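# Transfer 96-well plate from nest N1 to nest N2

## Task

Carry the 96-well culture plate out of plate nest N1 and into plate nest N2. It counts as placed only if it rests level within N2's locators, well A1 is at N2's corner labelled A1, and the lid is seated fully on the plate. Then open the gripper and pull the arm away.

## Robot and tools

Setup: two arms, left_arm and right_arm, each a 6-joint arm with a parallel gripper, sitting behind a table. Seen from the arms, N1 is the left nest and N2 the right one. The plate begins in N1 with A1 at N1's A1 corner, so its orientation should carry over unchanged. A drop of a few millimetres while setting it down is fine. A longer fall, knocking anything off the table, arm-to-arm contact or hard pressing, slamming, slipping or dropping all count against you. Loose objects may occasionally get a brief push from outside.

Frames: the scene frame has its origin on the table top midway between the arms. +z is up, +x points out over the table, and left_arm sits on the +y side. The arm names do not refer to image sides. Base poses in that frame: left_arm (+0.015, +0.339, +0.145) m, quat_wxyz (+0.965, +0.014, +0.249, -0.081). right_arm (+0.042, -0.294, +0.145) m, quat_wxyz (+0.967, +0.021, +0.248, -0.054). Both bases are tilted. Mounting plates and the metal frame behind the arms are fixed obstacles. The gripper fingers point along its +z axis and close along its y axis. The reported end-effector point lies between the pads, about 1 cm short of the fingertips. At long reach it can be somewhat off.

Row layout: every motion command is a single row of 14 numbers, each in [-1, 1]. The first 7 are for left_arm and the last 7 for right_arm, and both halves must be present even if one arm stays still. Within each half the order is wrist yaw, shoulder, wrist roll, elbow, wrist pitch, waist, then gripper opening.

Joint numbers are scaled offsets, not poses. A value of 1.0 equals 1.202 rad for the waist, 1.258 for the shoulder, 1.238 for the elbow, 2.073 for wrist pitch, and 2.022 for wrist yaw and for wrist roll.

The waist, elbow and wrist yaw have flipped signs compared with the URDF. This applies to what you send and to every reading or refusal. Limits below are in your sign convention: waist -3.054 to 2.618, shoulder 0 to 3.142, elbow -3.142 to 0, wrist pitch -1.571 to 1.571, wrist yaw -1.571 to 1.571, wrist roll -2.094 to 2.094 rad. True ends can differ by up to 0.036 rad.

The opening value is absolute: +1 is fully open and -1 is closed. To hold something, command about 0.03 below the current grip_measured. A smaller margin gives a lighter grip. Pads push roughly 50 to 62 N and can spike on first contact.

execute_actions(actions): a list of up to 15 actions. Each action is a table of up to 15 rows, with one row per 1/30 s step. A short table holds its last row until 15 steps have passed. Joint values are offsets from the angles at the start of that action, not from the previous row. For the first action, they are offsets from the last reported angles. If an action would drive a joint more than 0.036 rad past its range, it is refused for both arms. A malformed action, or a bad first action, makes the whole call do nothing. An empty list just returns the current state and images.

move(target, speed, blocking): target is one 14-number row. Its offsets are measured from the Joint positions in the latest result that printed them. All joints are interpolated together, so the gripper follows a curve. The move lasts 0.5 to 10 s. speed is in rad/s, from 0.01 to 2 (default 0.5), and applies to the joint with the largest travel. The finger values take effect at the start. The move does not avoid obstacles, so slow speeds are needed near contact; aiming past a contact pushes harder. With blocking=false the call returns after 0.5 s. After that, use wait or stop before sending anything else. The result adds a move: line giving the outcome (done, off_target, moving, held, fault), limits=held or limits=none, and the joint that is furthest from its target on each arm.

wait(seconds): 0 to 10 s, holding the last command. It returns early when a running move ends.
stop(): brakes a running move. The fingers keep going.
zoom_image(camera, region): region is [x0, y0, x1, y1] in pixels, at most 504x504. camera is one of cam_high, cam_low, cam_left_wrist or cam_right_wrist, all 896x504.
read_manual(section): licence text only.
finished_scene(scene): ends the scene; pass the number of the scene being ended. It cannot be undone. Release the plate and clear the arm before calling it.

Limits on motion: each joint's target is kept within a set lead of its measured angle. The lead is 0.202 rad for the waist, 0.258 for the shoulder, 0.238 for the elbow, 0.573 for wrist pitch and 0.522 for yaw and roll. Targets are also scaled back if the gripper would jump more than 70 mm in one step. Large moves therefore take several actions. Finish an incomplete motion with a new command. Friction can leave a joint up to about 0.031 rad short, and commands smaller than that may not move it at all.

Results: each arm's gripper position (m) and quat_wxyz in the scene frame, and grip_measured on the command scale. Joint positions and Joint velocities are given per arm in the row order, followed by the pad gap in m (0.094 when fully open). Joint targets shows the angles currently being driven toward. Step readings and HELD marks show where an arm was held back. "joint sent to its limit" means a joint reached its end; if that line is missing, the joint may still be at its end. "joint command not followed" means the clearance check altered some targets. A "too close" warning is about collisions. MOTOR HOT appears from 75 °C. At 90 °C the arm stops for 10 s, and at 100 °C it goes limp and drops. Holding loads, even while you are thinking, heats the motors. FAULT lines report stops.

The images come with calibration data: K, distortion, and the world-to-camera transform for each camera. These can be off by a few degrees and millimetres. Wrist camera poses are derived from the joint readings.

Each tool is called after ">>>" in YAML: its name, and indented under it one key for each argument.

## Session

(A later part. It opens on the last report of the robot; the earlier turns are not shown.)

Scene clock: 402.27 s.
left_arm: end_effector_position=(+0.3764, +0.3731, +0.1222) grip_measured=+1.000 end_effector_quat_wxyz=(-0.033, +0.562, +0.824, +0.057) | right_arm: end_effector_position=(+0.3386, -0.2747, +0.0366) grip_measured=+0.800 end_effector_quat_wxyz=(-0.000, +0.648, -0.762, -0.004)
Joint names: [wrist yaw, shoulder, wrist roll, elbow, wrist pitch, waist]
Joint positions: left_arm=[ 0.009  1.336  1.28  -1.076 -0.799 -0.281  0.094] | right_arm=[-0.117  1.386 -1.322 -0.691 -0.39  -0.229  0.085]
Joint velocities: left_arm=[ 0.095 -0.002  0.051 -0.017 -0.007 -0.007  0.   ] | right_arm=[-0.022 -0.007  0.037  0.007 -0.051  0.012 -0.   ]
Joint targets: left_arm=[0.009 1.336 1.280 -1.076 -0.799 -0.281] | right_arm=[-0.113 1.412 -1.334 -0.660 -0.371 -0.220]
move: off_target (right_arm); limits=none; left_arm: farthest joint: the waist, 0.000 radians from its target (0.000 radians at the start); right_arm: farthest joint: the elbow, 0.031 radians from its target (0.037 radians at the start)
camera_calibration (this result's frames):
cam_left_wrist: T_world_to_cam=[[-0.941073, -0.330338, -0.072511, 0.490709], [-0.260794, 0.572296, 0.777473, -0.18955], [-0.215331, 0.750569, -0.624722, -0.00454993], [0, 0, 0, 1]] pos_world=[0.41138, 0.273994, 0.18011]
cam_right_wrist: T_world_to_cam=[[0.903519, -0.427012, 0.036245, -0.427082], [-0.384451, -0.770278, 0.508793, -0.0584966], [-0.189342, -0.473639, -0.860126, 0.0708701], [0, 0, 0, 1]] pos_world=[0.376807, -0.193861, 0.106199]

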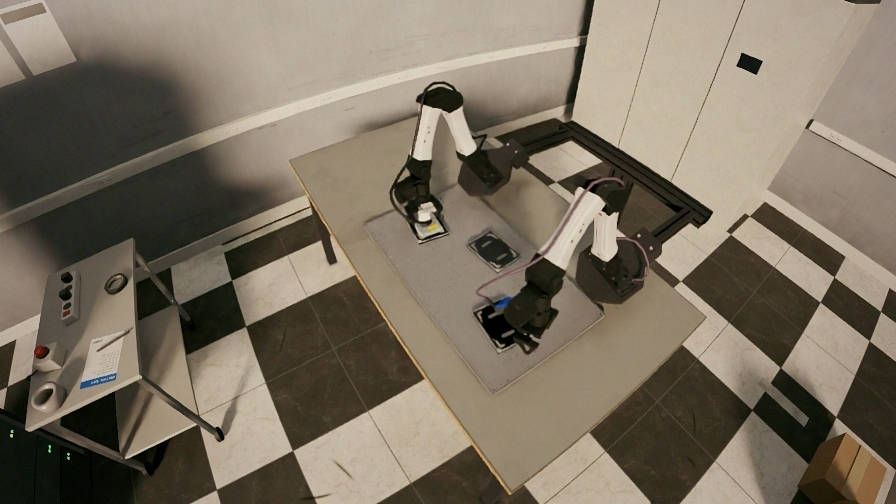

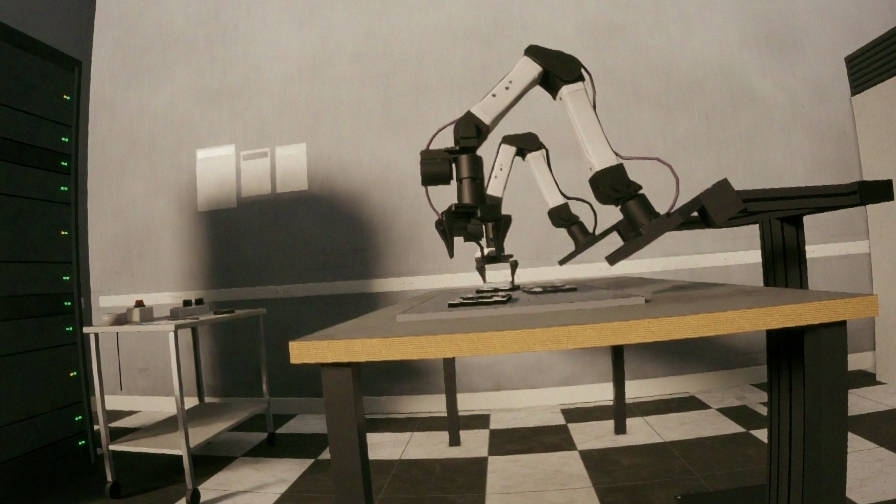

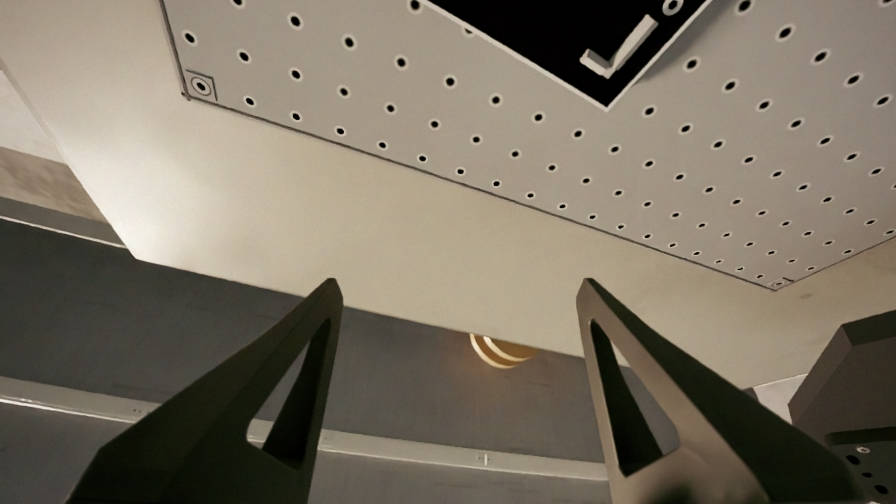

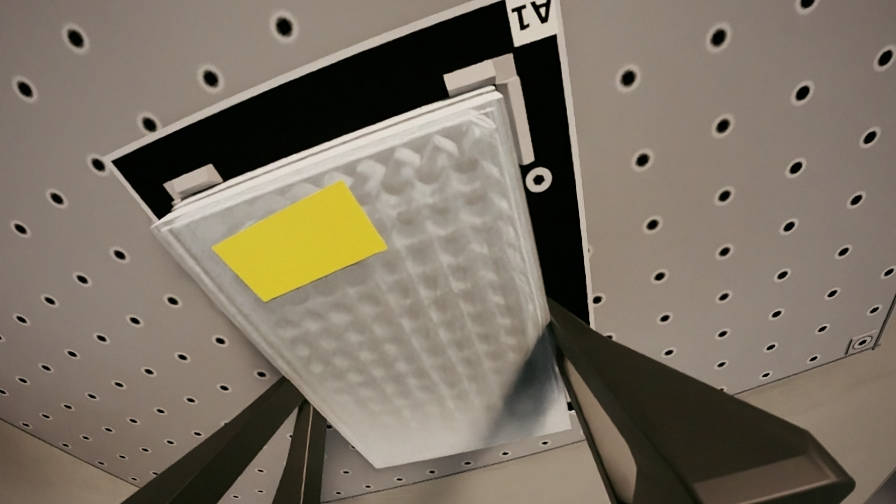

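>>> move:
  target: [0,0,0,0,0,0,1, 0,0,0,0,0,0,0.86]
  speed: 0.05

>>> move:
  target: [0,0,0,0,0,0,1, 0,0,0,0,0,0,1]

Scene clock: 406.80 s.
left_arm: end_effector_position=(+0.3764, +0.3731, +0.1222) grip_measured=+1.000 end_effector_quat_wxyz=(-0.033, +0.562, +0.824, +0.057) | right_arm: end_effector_position=(+0.3386, -0.2747, +0.0366) grip_measured=+0.858 end_effector_quat_wxyz=(-0.000, +0.648, -0.762, -0.003)
Joint names: [wrist yaw, shoulder, wrist roll, elbow, wrist pitch, waist]
Joint positions: left_arm=[ 0.009  1.336  1.28  -1.076 -0.799 -0.281  0.094] | right_arm=[-0.118  1.386 -1.322 -0.691 -0.39  -0.229  0.087]
Joint velocities: left_arm=[-0.022 -0.022 -0.007 -0.022 -0.037  0.002  0.   ] | right_arm=[ 0.037  0.007  0.051 -0.002  0.007  0.012 -0.001]
Joint targets: left_arm=[0.009 1.336 1.280 -1.076 -0.799 -0.281] | right_arm=[-0.117 1.386 -1.322 -0.691 -0.390 -0.229]
move: done; limits=none; left_arm: farthest joint: the waist, 0.000 radians from its target (0.000 radians at the start); right_arm: farthest joint: the wrist yaw, 0.001 radians from its target (0.000 radians at the start)
camera_calibration (this result's frames):
cam_left_wrist: T_world_to_cam=[[-0.941073, -0.330338, -0.072511, 0.490709], [-0.260794, 0.572296, 0.777473, -0.18955], [-0.215331, 0.750569, -0.624722, -0.00454993], [0, 0, 0, 1]] pos_world=[0.41138, 0.273994, 0.18011]
cam_right_wrist: T_world_to_cam=[[0.903519, -0.426996, 0.0364373, -0.427118], [-0.384466, -0.770085, 0.509073, -0.0584965], [-0.189312, -0.473966, -0.859952, 0.0707337], [0, 0, 0, 1]] pos_world=[0.37681, -0.1939, 0.10617]

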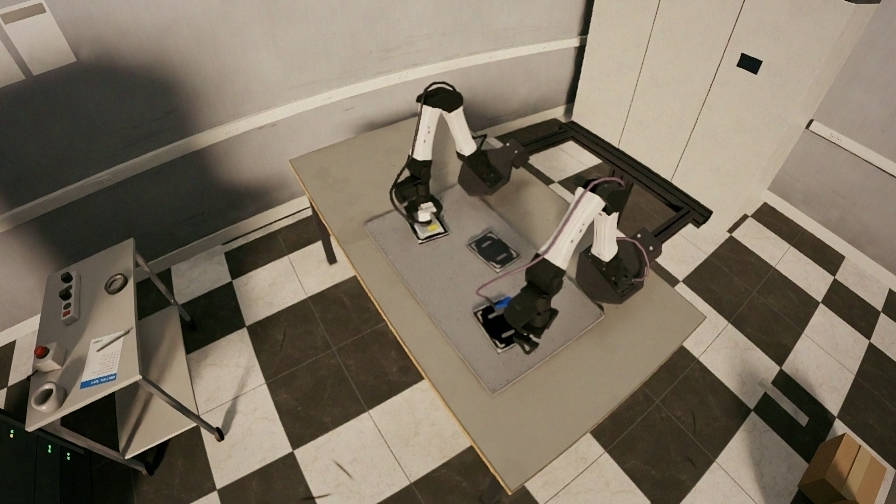

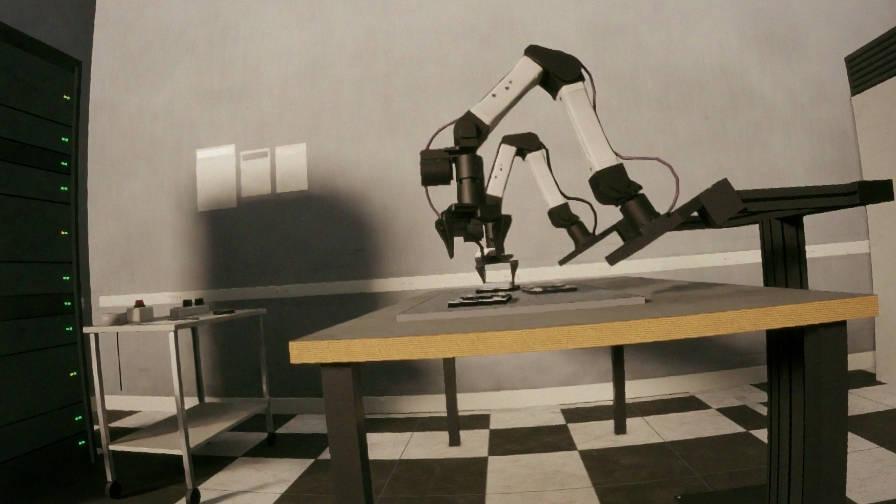

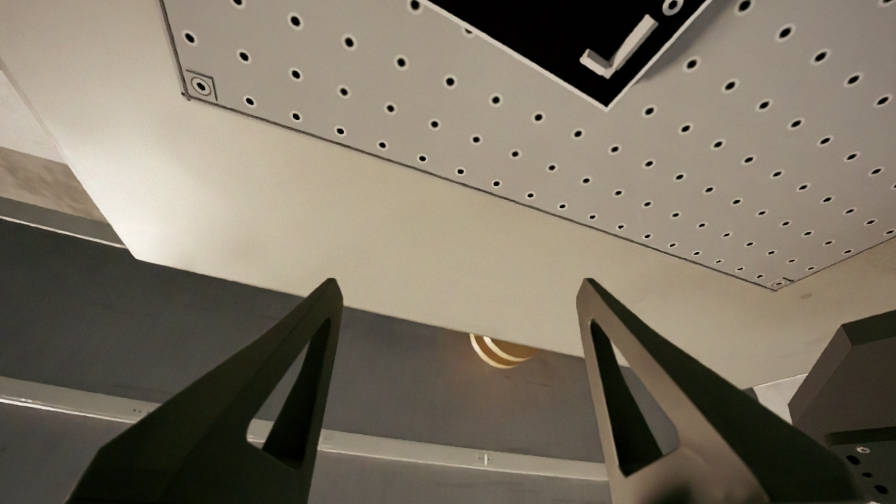

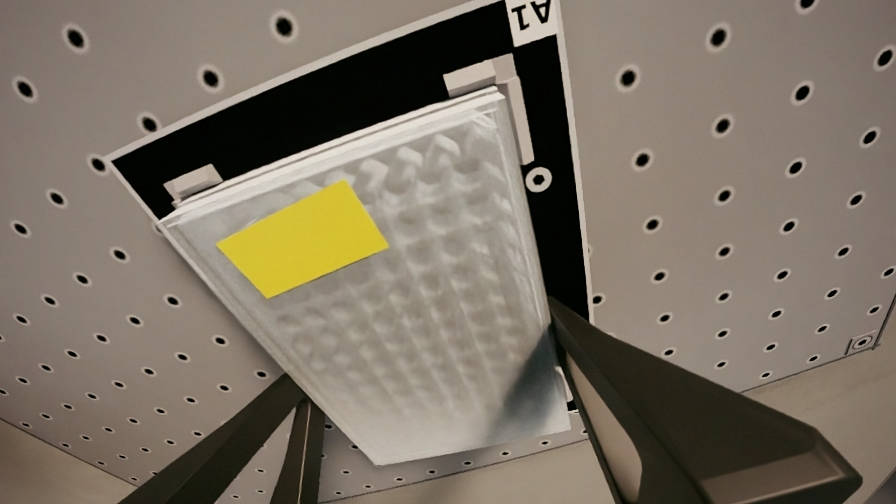

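Scene clock: 407.30 s.
left_arm: end_effector_position=(+0.3764, +0.3731, +0.1222) grip_measured=+1.000 end_effector_quat_wxyz=(-0.033, +0.562, +0.824, +0.057) | right_arm: end_effector_position=(+0.3386, -0.2747, +0.0366) grip_measured=+1.000 end_effector_quat_wxyz=(-0.000, +0.648, -0.762, -0.003)
Joint names: [wrist yaw, shoulder, wrist roll, elbow, wrist pitch, waist]
Joint positions: left_arm=[ 0.009  1.336  1.28  -1.076 -0.799 -0.281  0.094] | right_arm=[-0.118  1.386 -1.322 -0.691 -0.39  -0.229  0.094]
Joint velocities: left_arm=[-0.007  0.007  0.007  0.007  0.037  0.002  0.   ] | right_arm=[-0.022  0.002  0.007  0.007  0.037  0.017  0.   ]
Joint targets: left_arm=[0.009 1.336 1.280 -1.076 -0.799 -0.281] | right_arm=[-0.118 1.386 -1.322 -0.691 -0.390 -0.229]
move: done; limits=none; left_arm: farthest joint: the waist, 0.000 radians from its target (0.000 radians at the start); right_arm: farthest joint: the waist, 0.000 radians from its target (0.000 radians at the start)
camera_calibration (this result's frames):
cam_left_wrist: T_world_to_cam=[[-0.941073, -0.330338, -0.072511, 0.490709], [-0.260794, 0.572296, 0.777473, -0.18955], [-0.215331, 0.750569, -0.624722, -0.00454993], [0, 0, 0, 1]] pos_world=[0.41138, 0.273994, 0.18011]
cam_right_wrist: T_world_to_cam=[[0.903519, -0.426996, 0.0364373, -0.427118], [-0.384466, -0.770085, 0.509073, -0.0584965], [-0.189312, -0.473966, -0.859952, 0.0707337], [0, 0, 0, 1]] pos_world=[0.37681, -0.1939, 0.10617]

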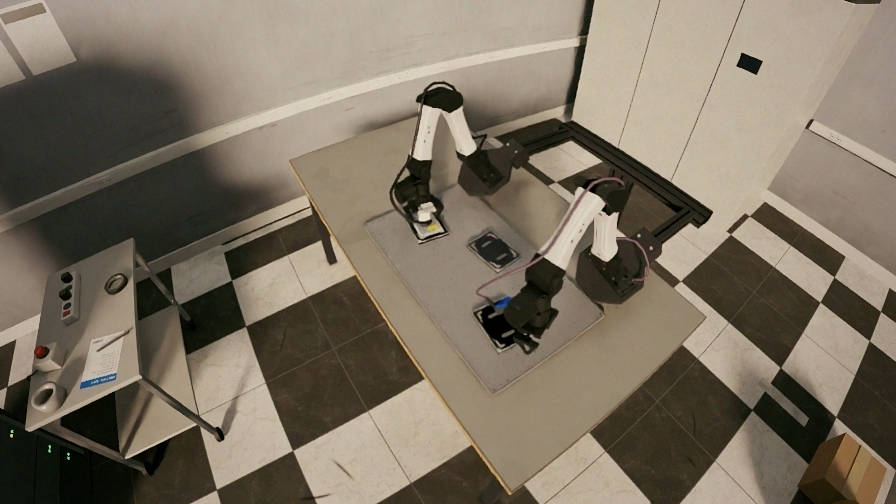

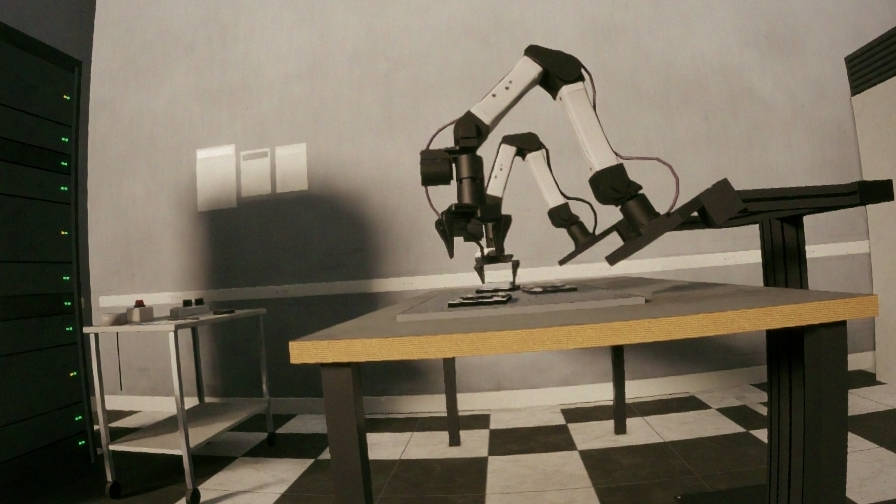

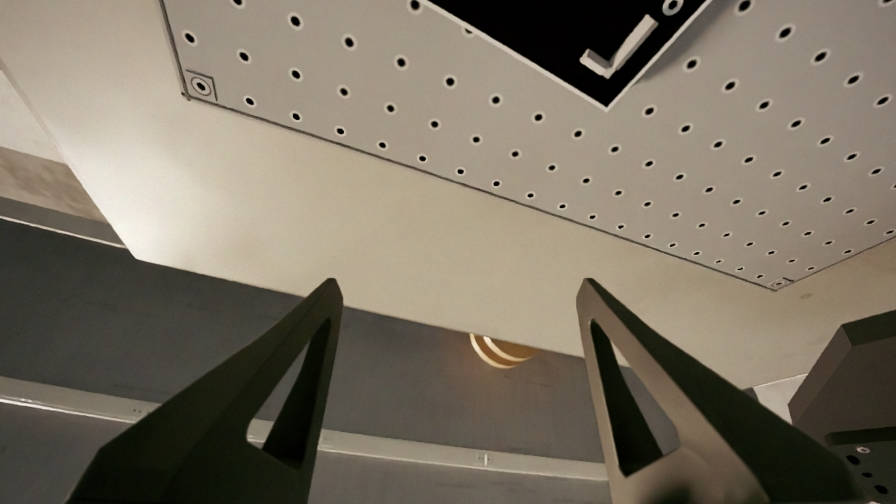

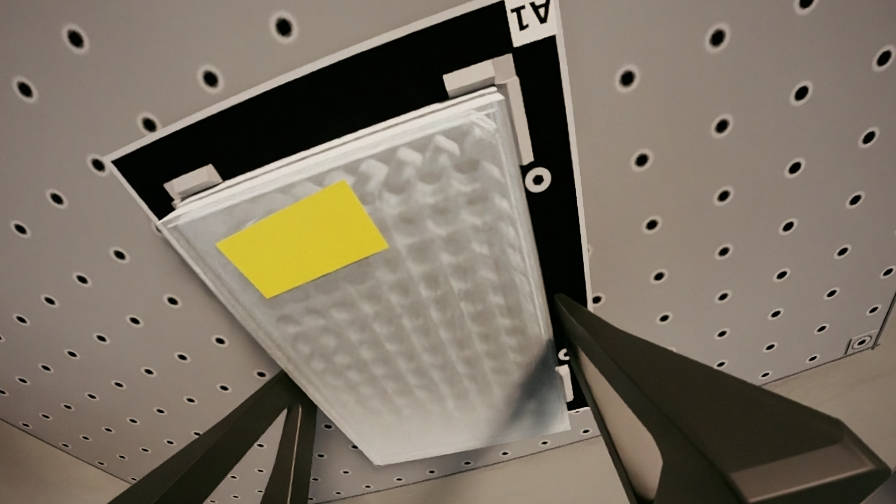

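>>> move:
  target: [0,0,0,0,0,0,1, -0.014,-0.165,0.02,-0.09,-0.14,-0.045,1]
  speed: 0.25

Scene clock: 411.20 s.
left_arm: end_effector_position=(+0.3764, +0.3731, +0.1222) grip_measured=+1.000 end_effector_quat_wxyz=(-0.033, +0.562, +0.824, +0.057) | right_arm: end_effector_position=(+0.3405, -0.2713, +0.0954) grip_measured=+1.000 end_effector_quat_wxyz=(-0.003, +0.652, -0.758, -0.004)
Joint names: [wrist yaw, shoulder, wrist roll, elbow, wrist pitch, waist]
Joint positions: left_arm=[ 0.009  1.336  1.28  -1.076 -0.799 -0.281  0.094] | right_arm=[-0.134  1.199 -1.293 -0.777 -0.664 -0.275  0.094]
Joint velocities: left_arm=[ 0.007  0.002  0.139  0.002 -0.11  -0.012  0.   ] | right_arm=[ 0.022 -0.007  0.037  0.007 -0.066  0.007  0.   ]
Joint targets: left_arm=[0.009 1.336 1.280 -1.076 -0.799 -0.281] | right_arm=[-0.146 1.178 -1.282 -0.802 -0.680 -0.283]
move: off_target (right_arm); limits=none; left_arm: farthest joint: the waist, 0.000 radians from its target (0.000 radians at the start); right_arm: farthest joint: the elbow, 0.025 radians from its target (0.112 radians at the start)
camera_calibration (this result's frames):
cam_left_wrist: T_world_to_cam=[[-0.941073, -0.330338, -0.072511, 0.490709], [-0.260794, 0.572296, 0.777473, -0.18955], [-0.215331, 0.750569, -0.624722, -0.00454993], [0, 0, 0, 1]] pos_world=[0.41138, 0.273994, 0.18011]
cam_right_wrist: T_world_to_cam=[[0.908059, -0.417122, 0.0379213, -0.428517], [-0.378011, -0.777181, 0.503088, -0.0886234], [-0.180377, -0.471169, -0.863403, 0.121285], [0, 0, 0, 1]] pos_world=[0.377495, -0.190474, 0.165553]

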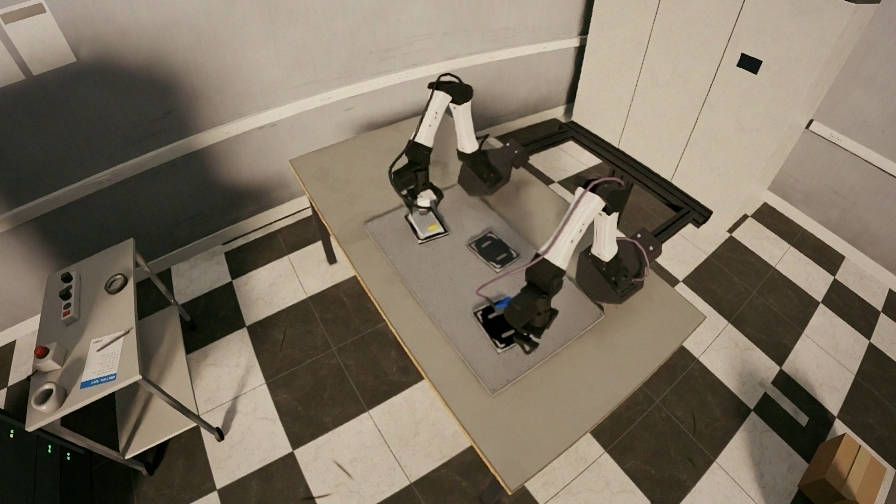

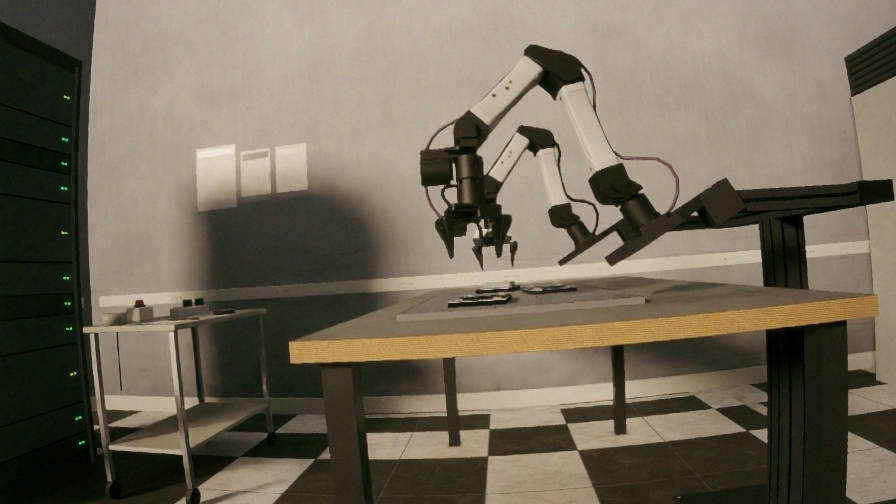

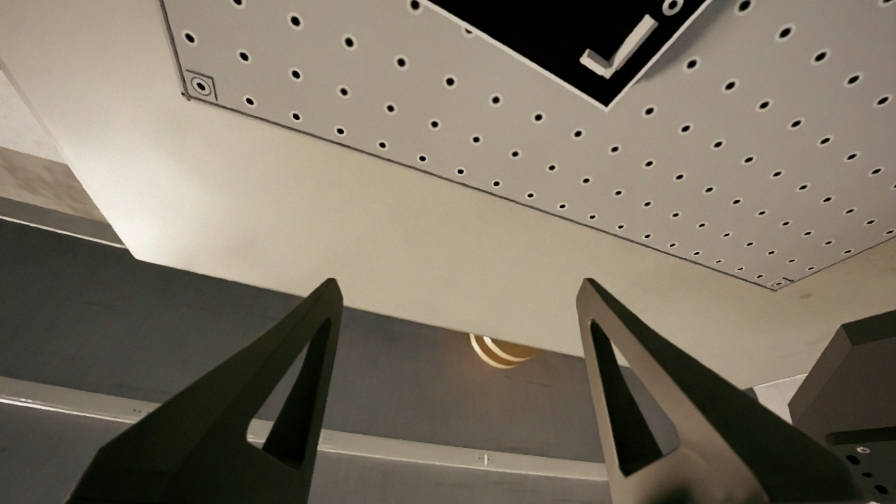

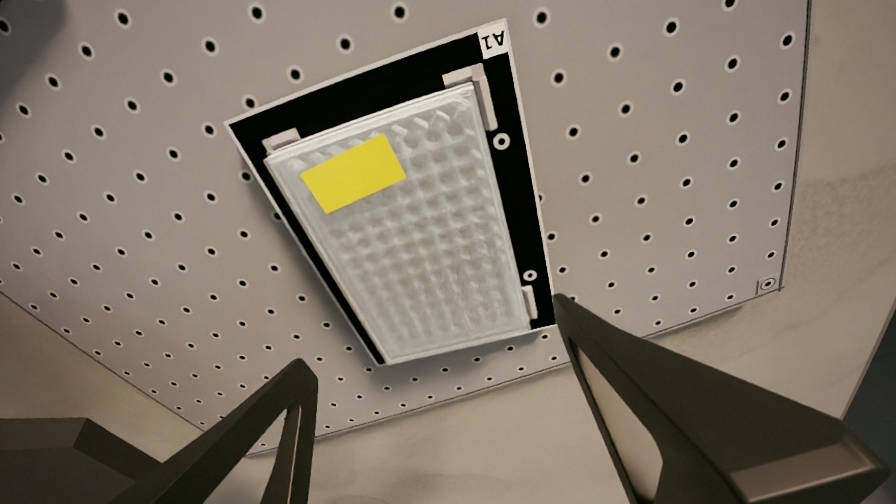

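>>> zoom_image:
  camera: "cam_right_wrist"
  region: [220,10,600,390]

>>> zoom_image:
  camera: "cam_low"
  region: [440,260,600,320]

>>> zoom_image:
  camera: "cam_high"
  region: [440,270,600,380]

Region (220, 10, 600, 390) of cam_right_wrist's 896x504 image, scaled by 1.326, with more detail than that image has.

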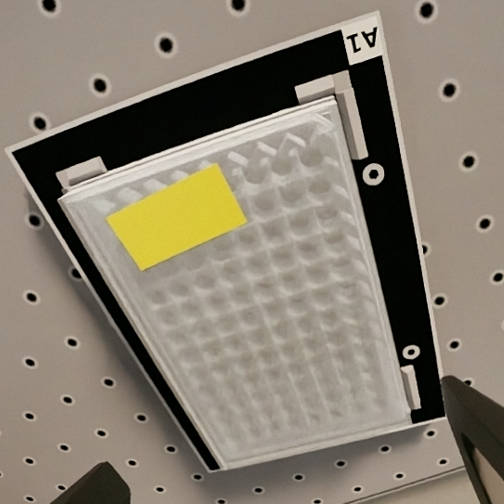

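Region (440, 260, 600, 320) of cam_low's 896x504 image, scaled by 3.150, with more detail than that image has; it fills the top 189 rows of this view, and the rest is white.

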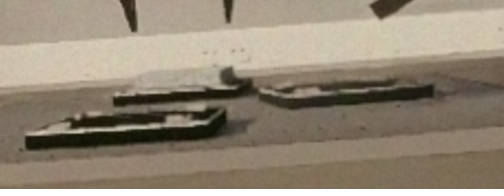

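Region (440, 270, 600, 380) of cam_high's 896x504 image, scaled by 3.150, with more detail than that image has; it fills the top 346 rows of this view, and the rest is white.

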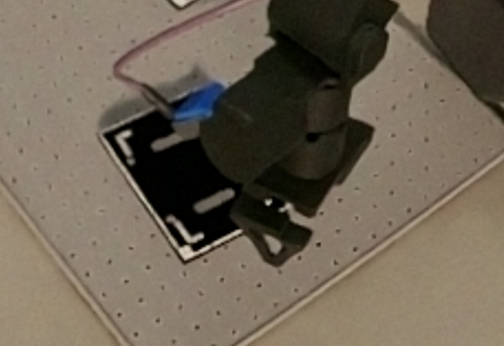

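>>> move:
  target: [0,0,0,0,0,0,1, 0.08,0,-0.16,0,0,0.3,1]
  speed: 0.4

Scene clock: 419.53 s.
left_arm: end_effector_position=(+0.3764, +0.3731, +0.1222) grip_measured=+1.000 end_effector_quat_wxyz=(-0.033, +0.562, +0.824, +0.057) | right_arm: end_effector_position=(+0.3352, -0.3462, +0.0909) grip_measured=+1.000 end_effector_quat_wxyz=(+0.008, +0.652, -0.758, -0.005)
Joint names: [wrist yaw, shoulder, wrist roll, elbow, wrist pitch, waist]
Joint positions: left_arm=[ 0.009  1.336  1.28  -1.076 -0.799 -0.281  0.094] | right_arm=[ 0.018  1.199 -1.605 -0.777 -0.664  0.078  0.094]
Joint velocities: left_arm=[-0.095  0.002 -0.007 -0.002  0.007 -0.017  0.   ] | right_arm=[-0.007  0.037 -0.051  0.002 -0.051  0.007  0.   ]
Joint targets: left_arm=[0.009 1.336 1.280 -1.076 -0.799 -0.281] | right_arm=[0.028 1.199 -1.616 -0.777 -0.664 0.085]
move: done; limits=none; left_arm: farthest joint: the waist, 0.000 radians from its target (0.000 radians at the start); right_arm: farthest joint: the wrist roll, 0.012 radians from its target (0.324 radians at the start)
camera_calibration (this result's frames):
cam_left_wrist: T_world_to_cam=[[-0.941073, -0.330338, -0.072511, 0.490709], [-0.260794, 0.572296, 0.777473, -0.18955], [-0.215331, 0.750569, -0.624722, -0.00454993], [0, 0, 0, 1]] pos_world=[0.41138, 0.273994, 0.18011]
cam_right_wrist: T_world_to_cam=[[0.908783, -0.416437, 0.0263599, -0.453653], [-0.368159, -0.770486, 0.520394, -0.14914], [-0.196401, -0.48263, -0.853519, 0.0817378], [0, 0, 0, 1]] pos_world=[0.373418, -0.264379, 0.159335]

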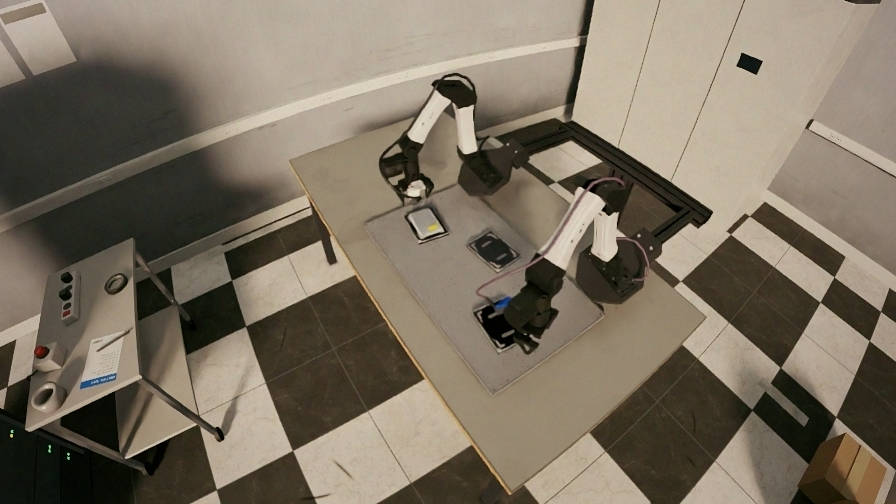

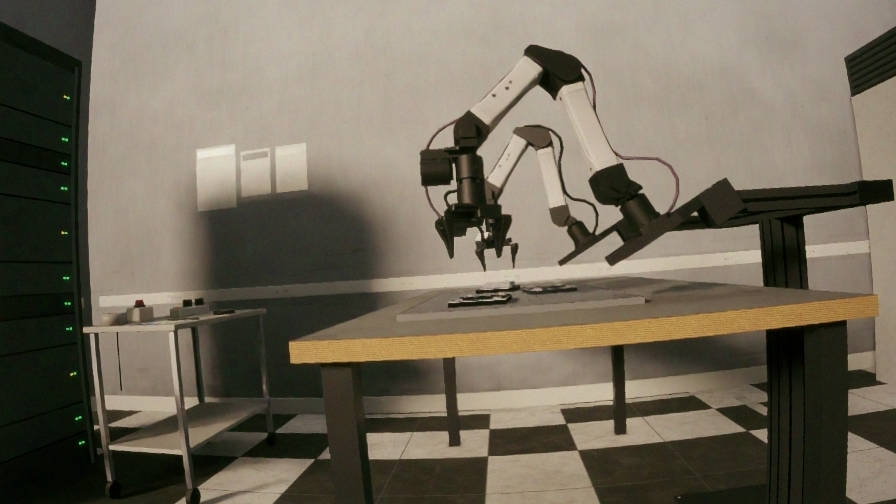

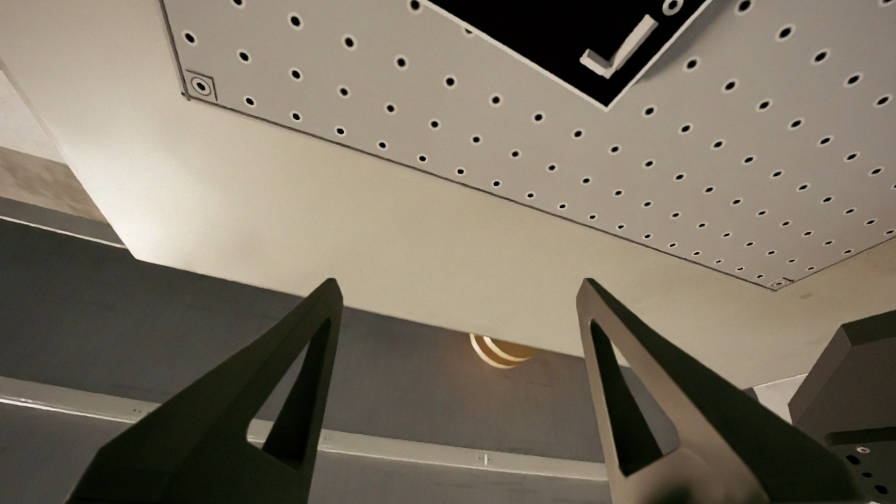

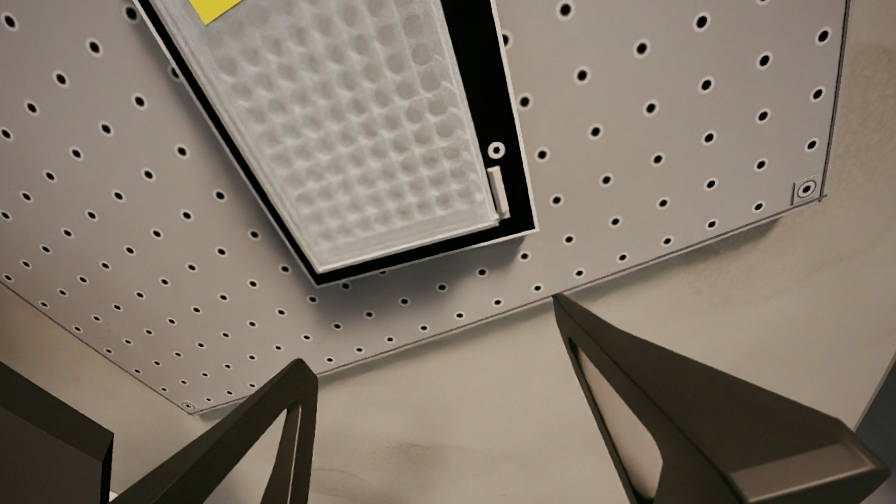

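>>> zoom_image:
  camera: "cam_high"
  region: [390,190,470,255]

>>> zoom_image:
  camera: "cam_right_wrist"
  region: [250,130,570,310]

Region (390, 190, 470, 255) of cam_high's 896x504 image, scaled by 6.300, with more detail than that image has; it fills the top 410 rows of this view, and the rest is white.

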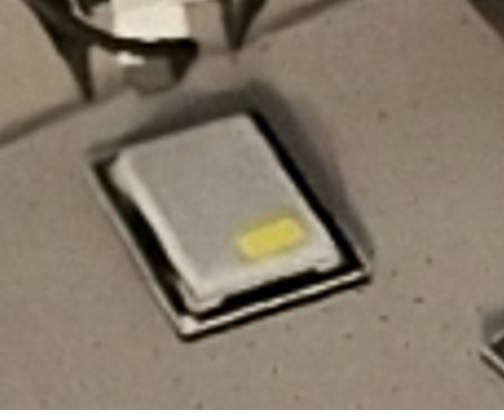

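Region (250, 130, 570, 310) of cam_right_wrist's 896x504 image, scaled by 1.575, with more detail than that image has; it fills the top 284 rows of this view, and the rest is white.

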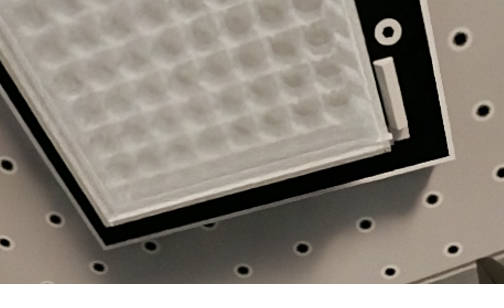

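>>> move:
  target: [0,0,0,0,0,0,1, 0.08,0,-0.16,0,0,0.3,1]
  speed: 0.5

Scene clock: 428.53 s.
left_arm: end_effector_position=(+0.3764, +0.3731, +0.1222) grip_measured=+1.000 end_effector_quat_wxyz=(-0.033, +0.562, +0.824, +0.057) | right_arm: end_effector_position=(+0.3151, -0.4181, +0.0988) grip_measured=+1.000 end_effector_quat_wxyz=(+0.007, +0.653, -0.757, +0.011)
Joint names: [wrist yaw, shoulder, wrist roll, elbow, wrist pitch, waist]
Joint positions: left_arm=[ 0.009  1.336  1.28  -1.076 -0.799 -0.281  0.094] | right_arm=[ 0.17   1.199 -1.917 -0.777 -0.664  0.431  0.094]
Joint velocities: left_arm=[ 0.022  0.007  0.037  0.012 -0.066  0.007  0.   ] | right_arm=[ 0.066 -0.017 -0.037  0.002 -0.022  0.022  0.   ]
Joint targets: left_arm=[0.009 1.336 1.280 -1.076 -0.799 -0.281] | right_arm=[0.180 1.199 -1.929 -0.777 -0.664 0.439]
move: done; limits=none; left_arm: farthest joint: the waist, 0.000 radians from its target (0.000 radians at the start); right_arm: farthest joint: the wrist roll, 0.011 radians from its target (0.323 radians at the start)
camera_calibration (this result's frames):
cam_left_wrist: T_world_to_cam=[[-0.941073, -0.330338, -0.072511, 0.490709], [-0.260794, 0.572296, 0.777473, -0.18955], [-0.215331, 0.750569, -0.624722, -0.00454993], [0, 0, 0, 1]] pos_world=[0.41138, 0.273994, 0.18011]
cam_right_wrist: T_world_to_cam=[[0.908686, -0.413622, 0.0566217, -0.467365], [-0.378651, -0.759438, 0.529034, -0.209012], [-0.175819, -0.502166, -0.84671, 0.0344628], [0, 0, 0, 1]] pos_world=[0.351605, -0.334738, 0.166217]

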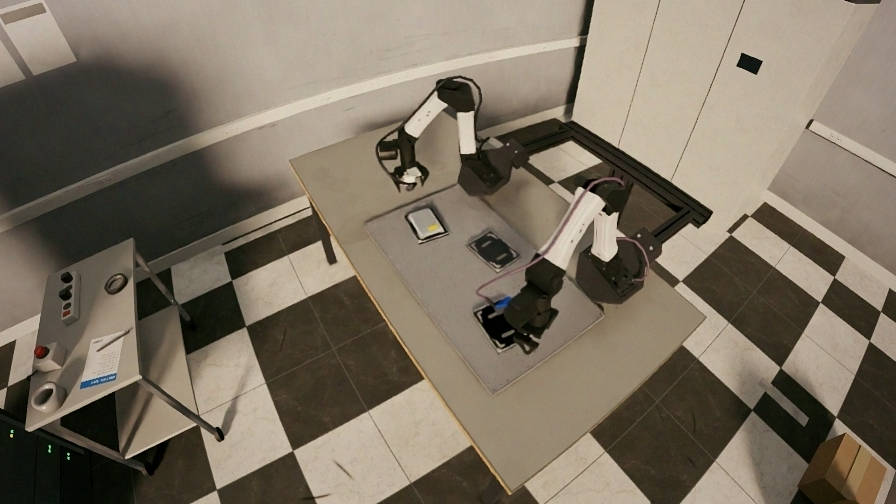

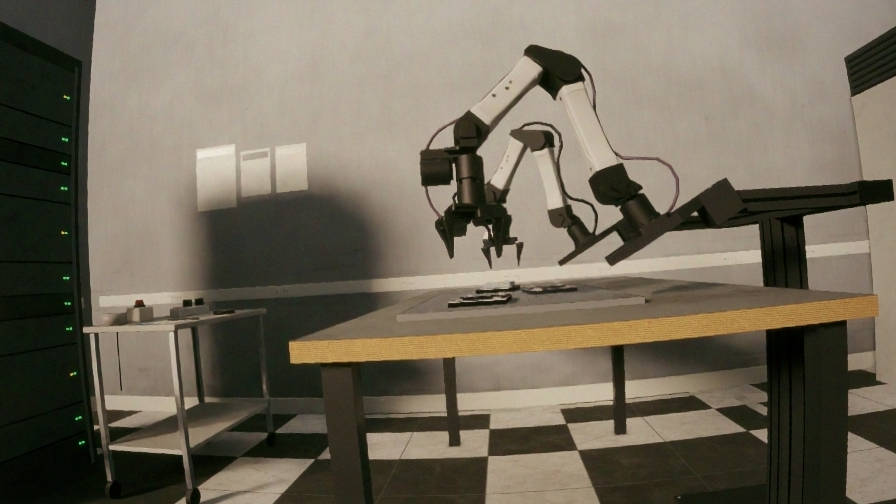

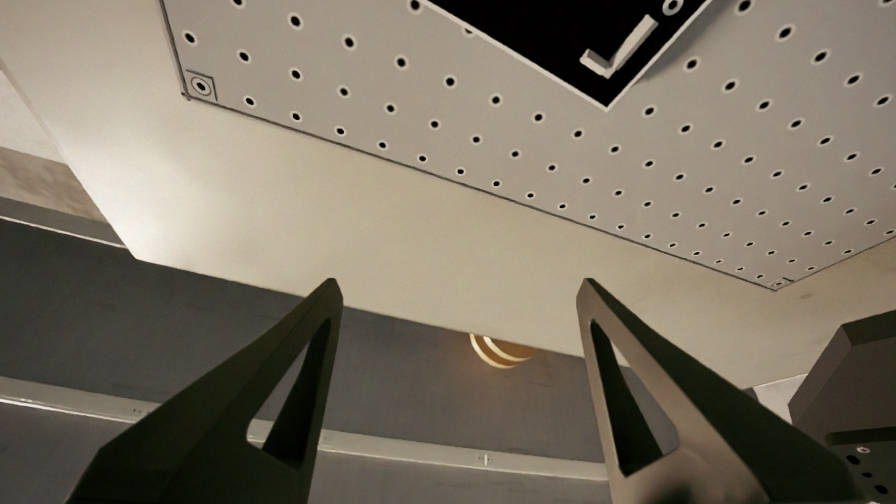

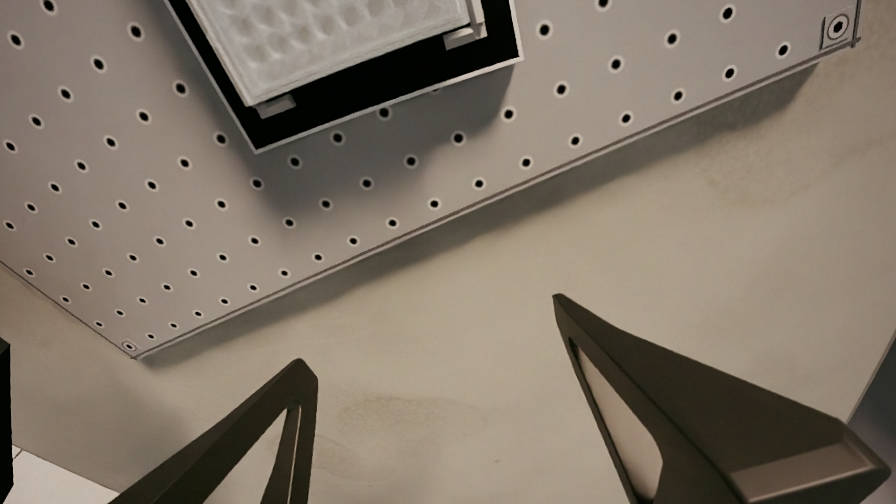

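>>> zoom_image:
  camera: "cam_right_wrist"
  region: [170,0,550,170]

Region (170, 0, 550, 170) of cam_right_wrist's 896x504 image, scaled by 1.326, with more detail than that image has; it fills the top 225 rows of this view, and the rest is white.

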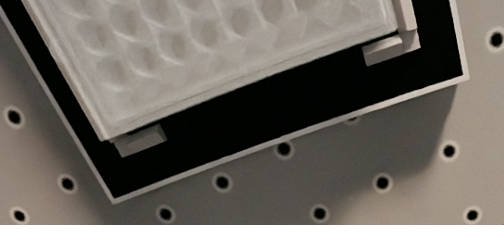

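Inside the locators at both ends.

>>> finished_scene:
  scene: 1

The scene is finished: the task was done.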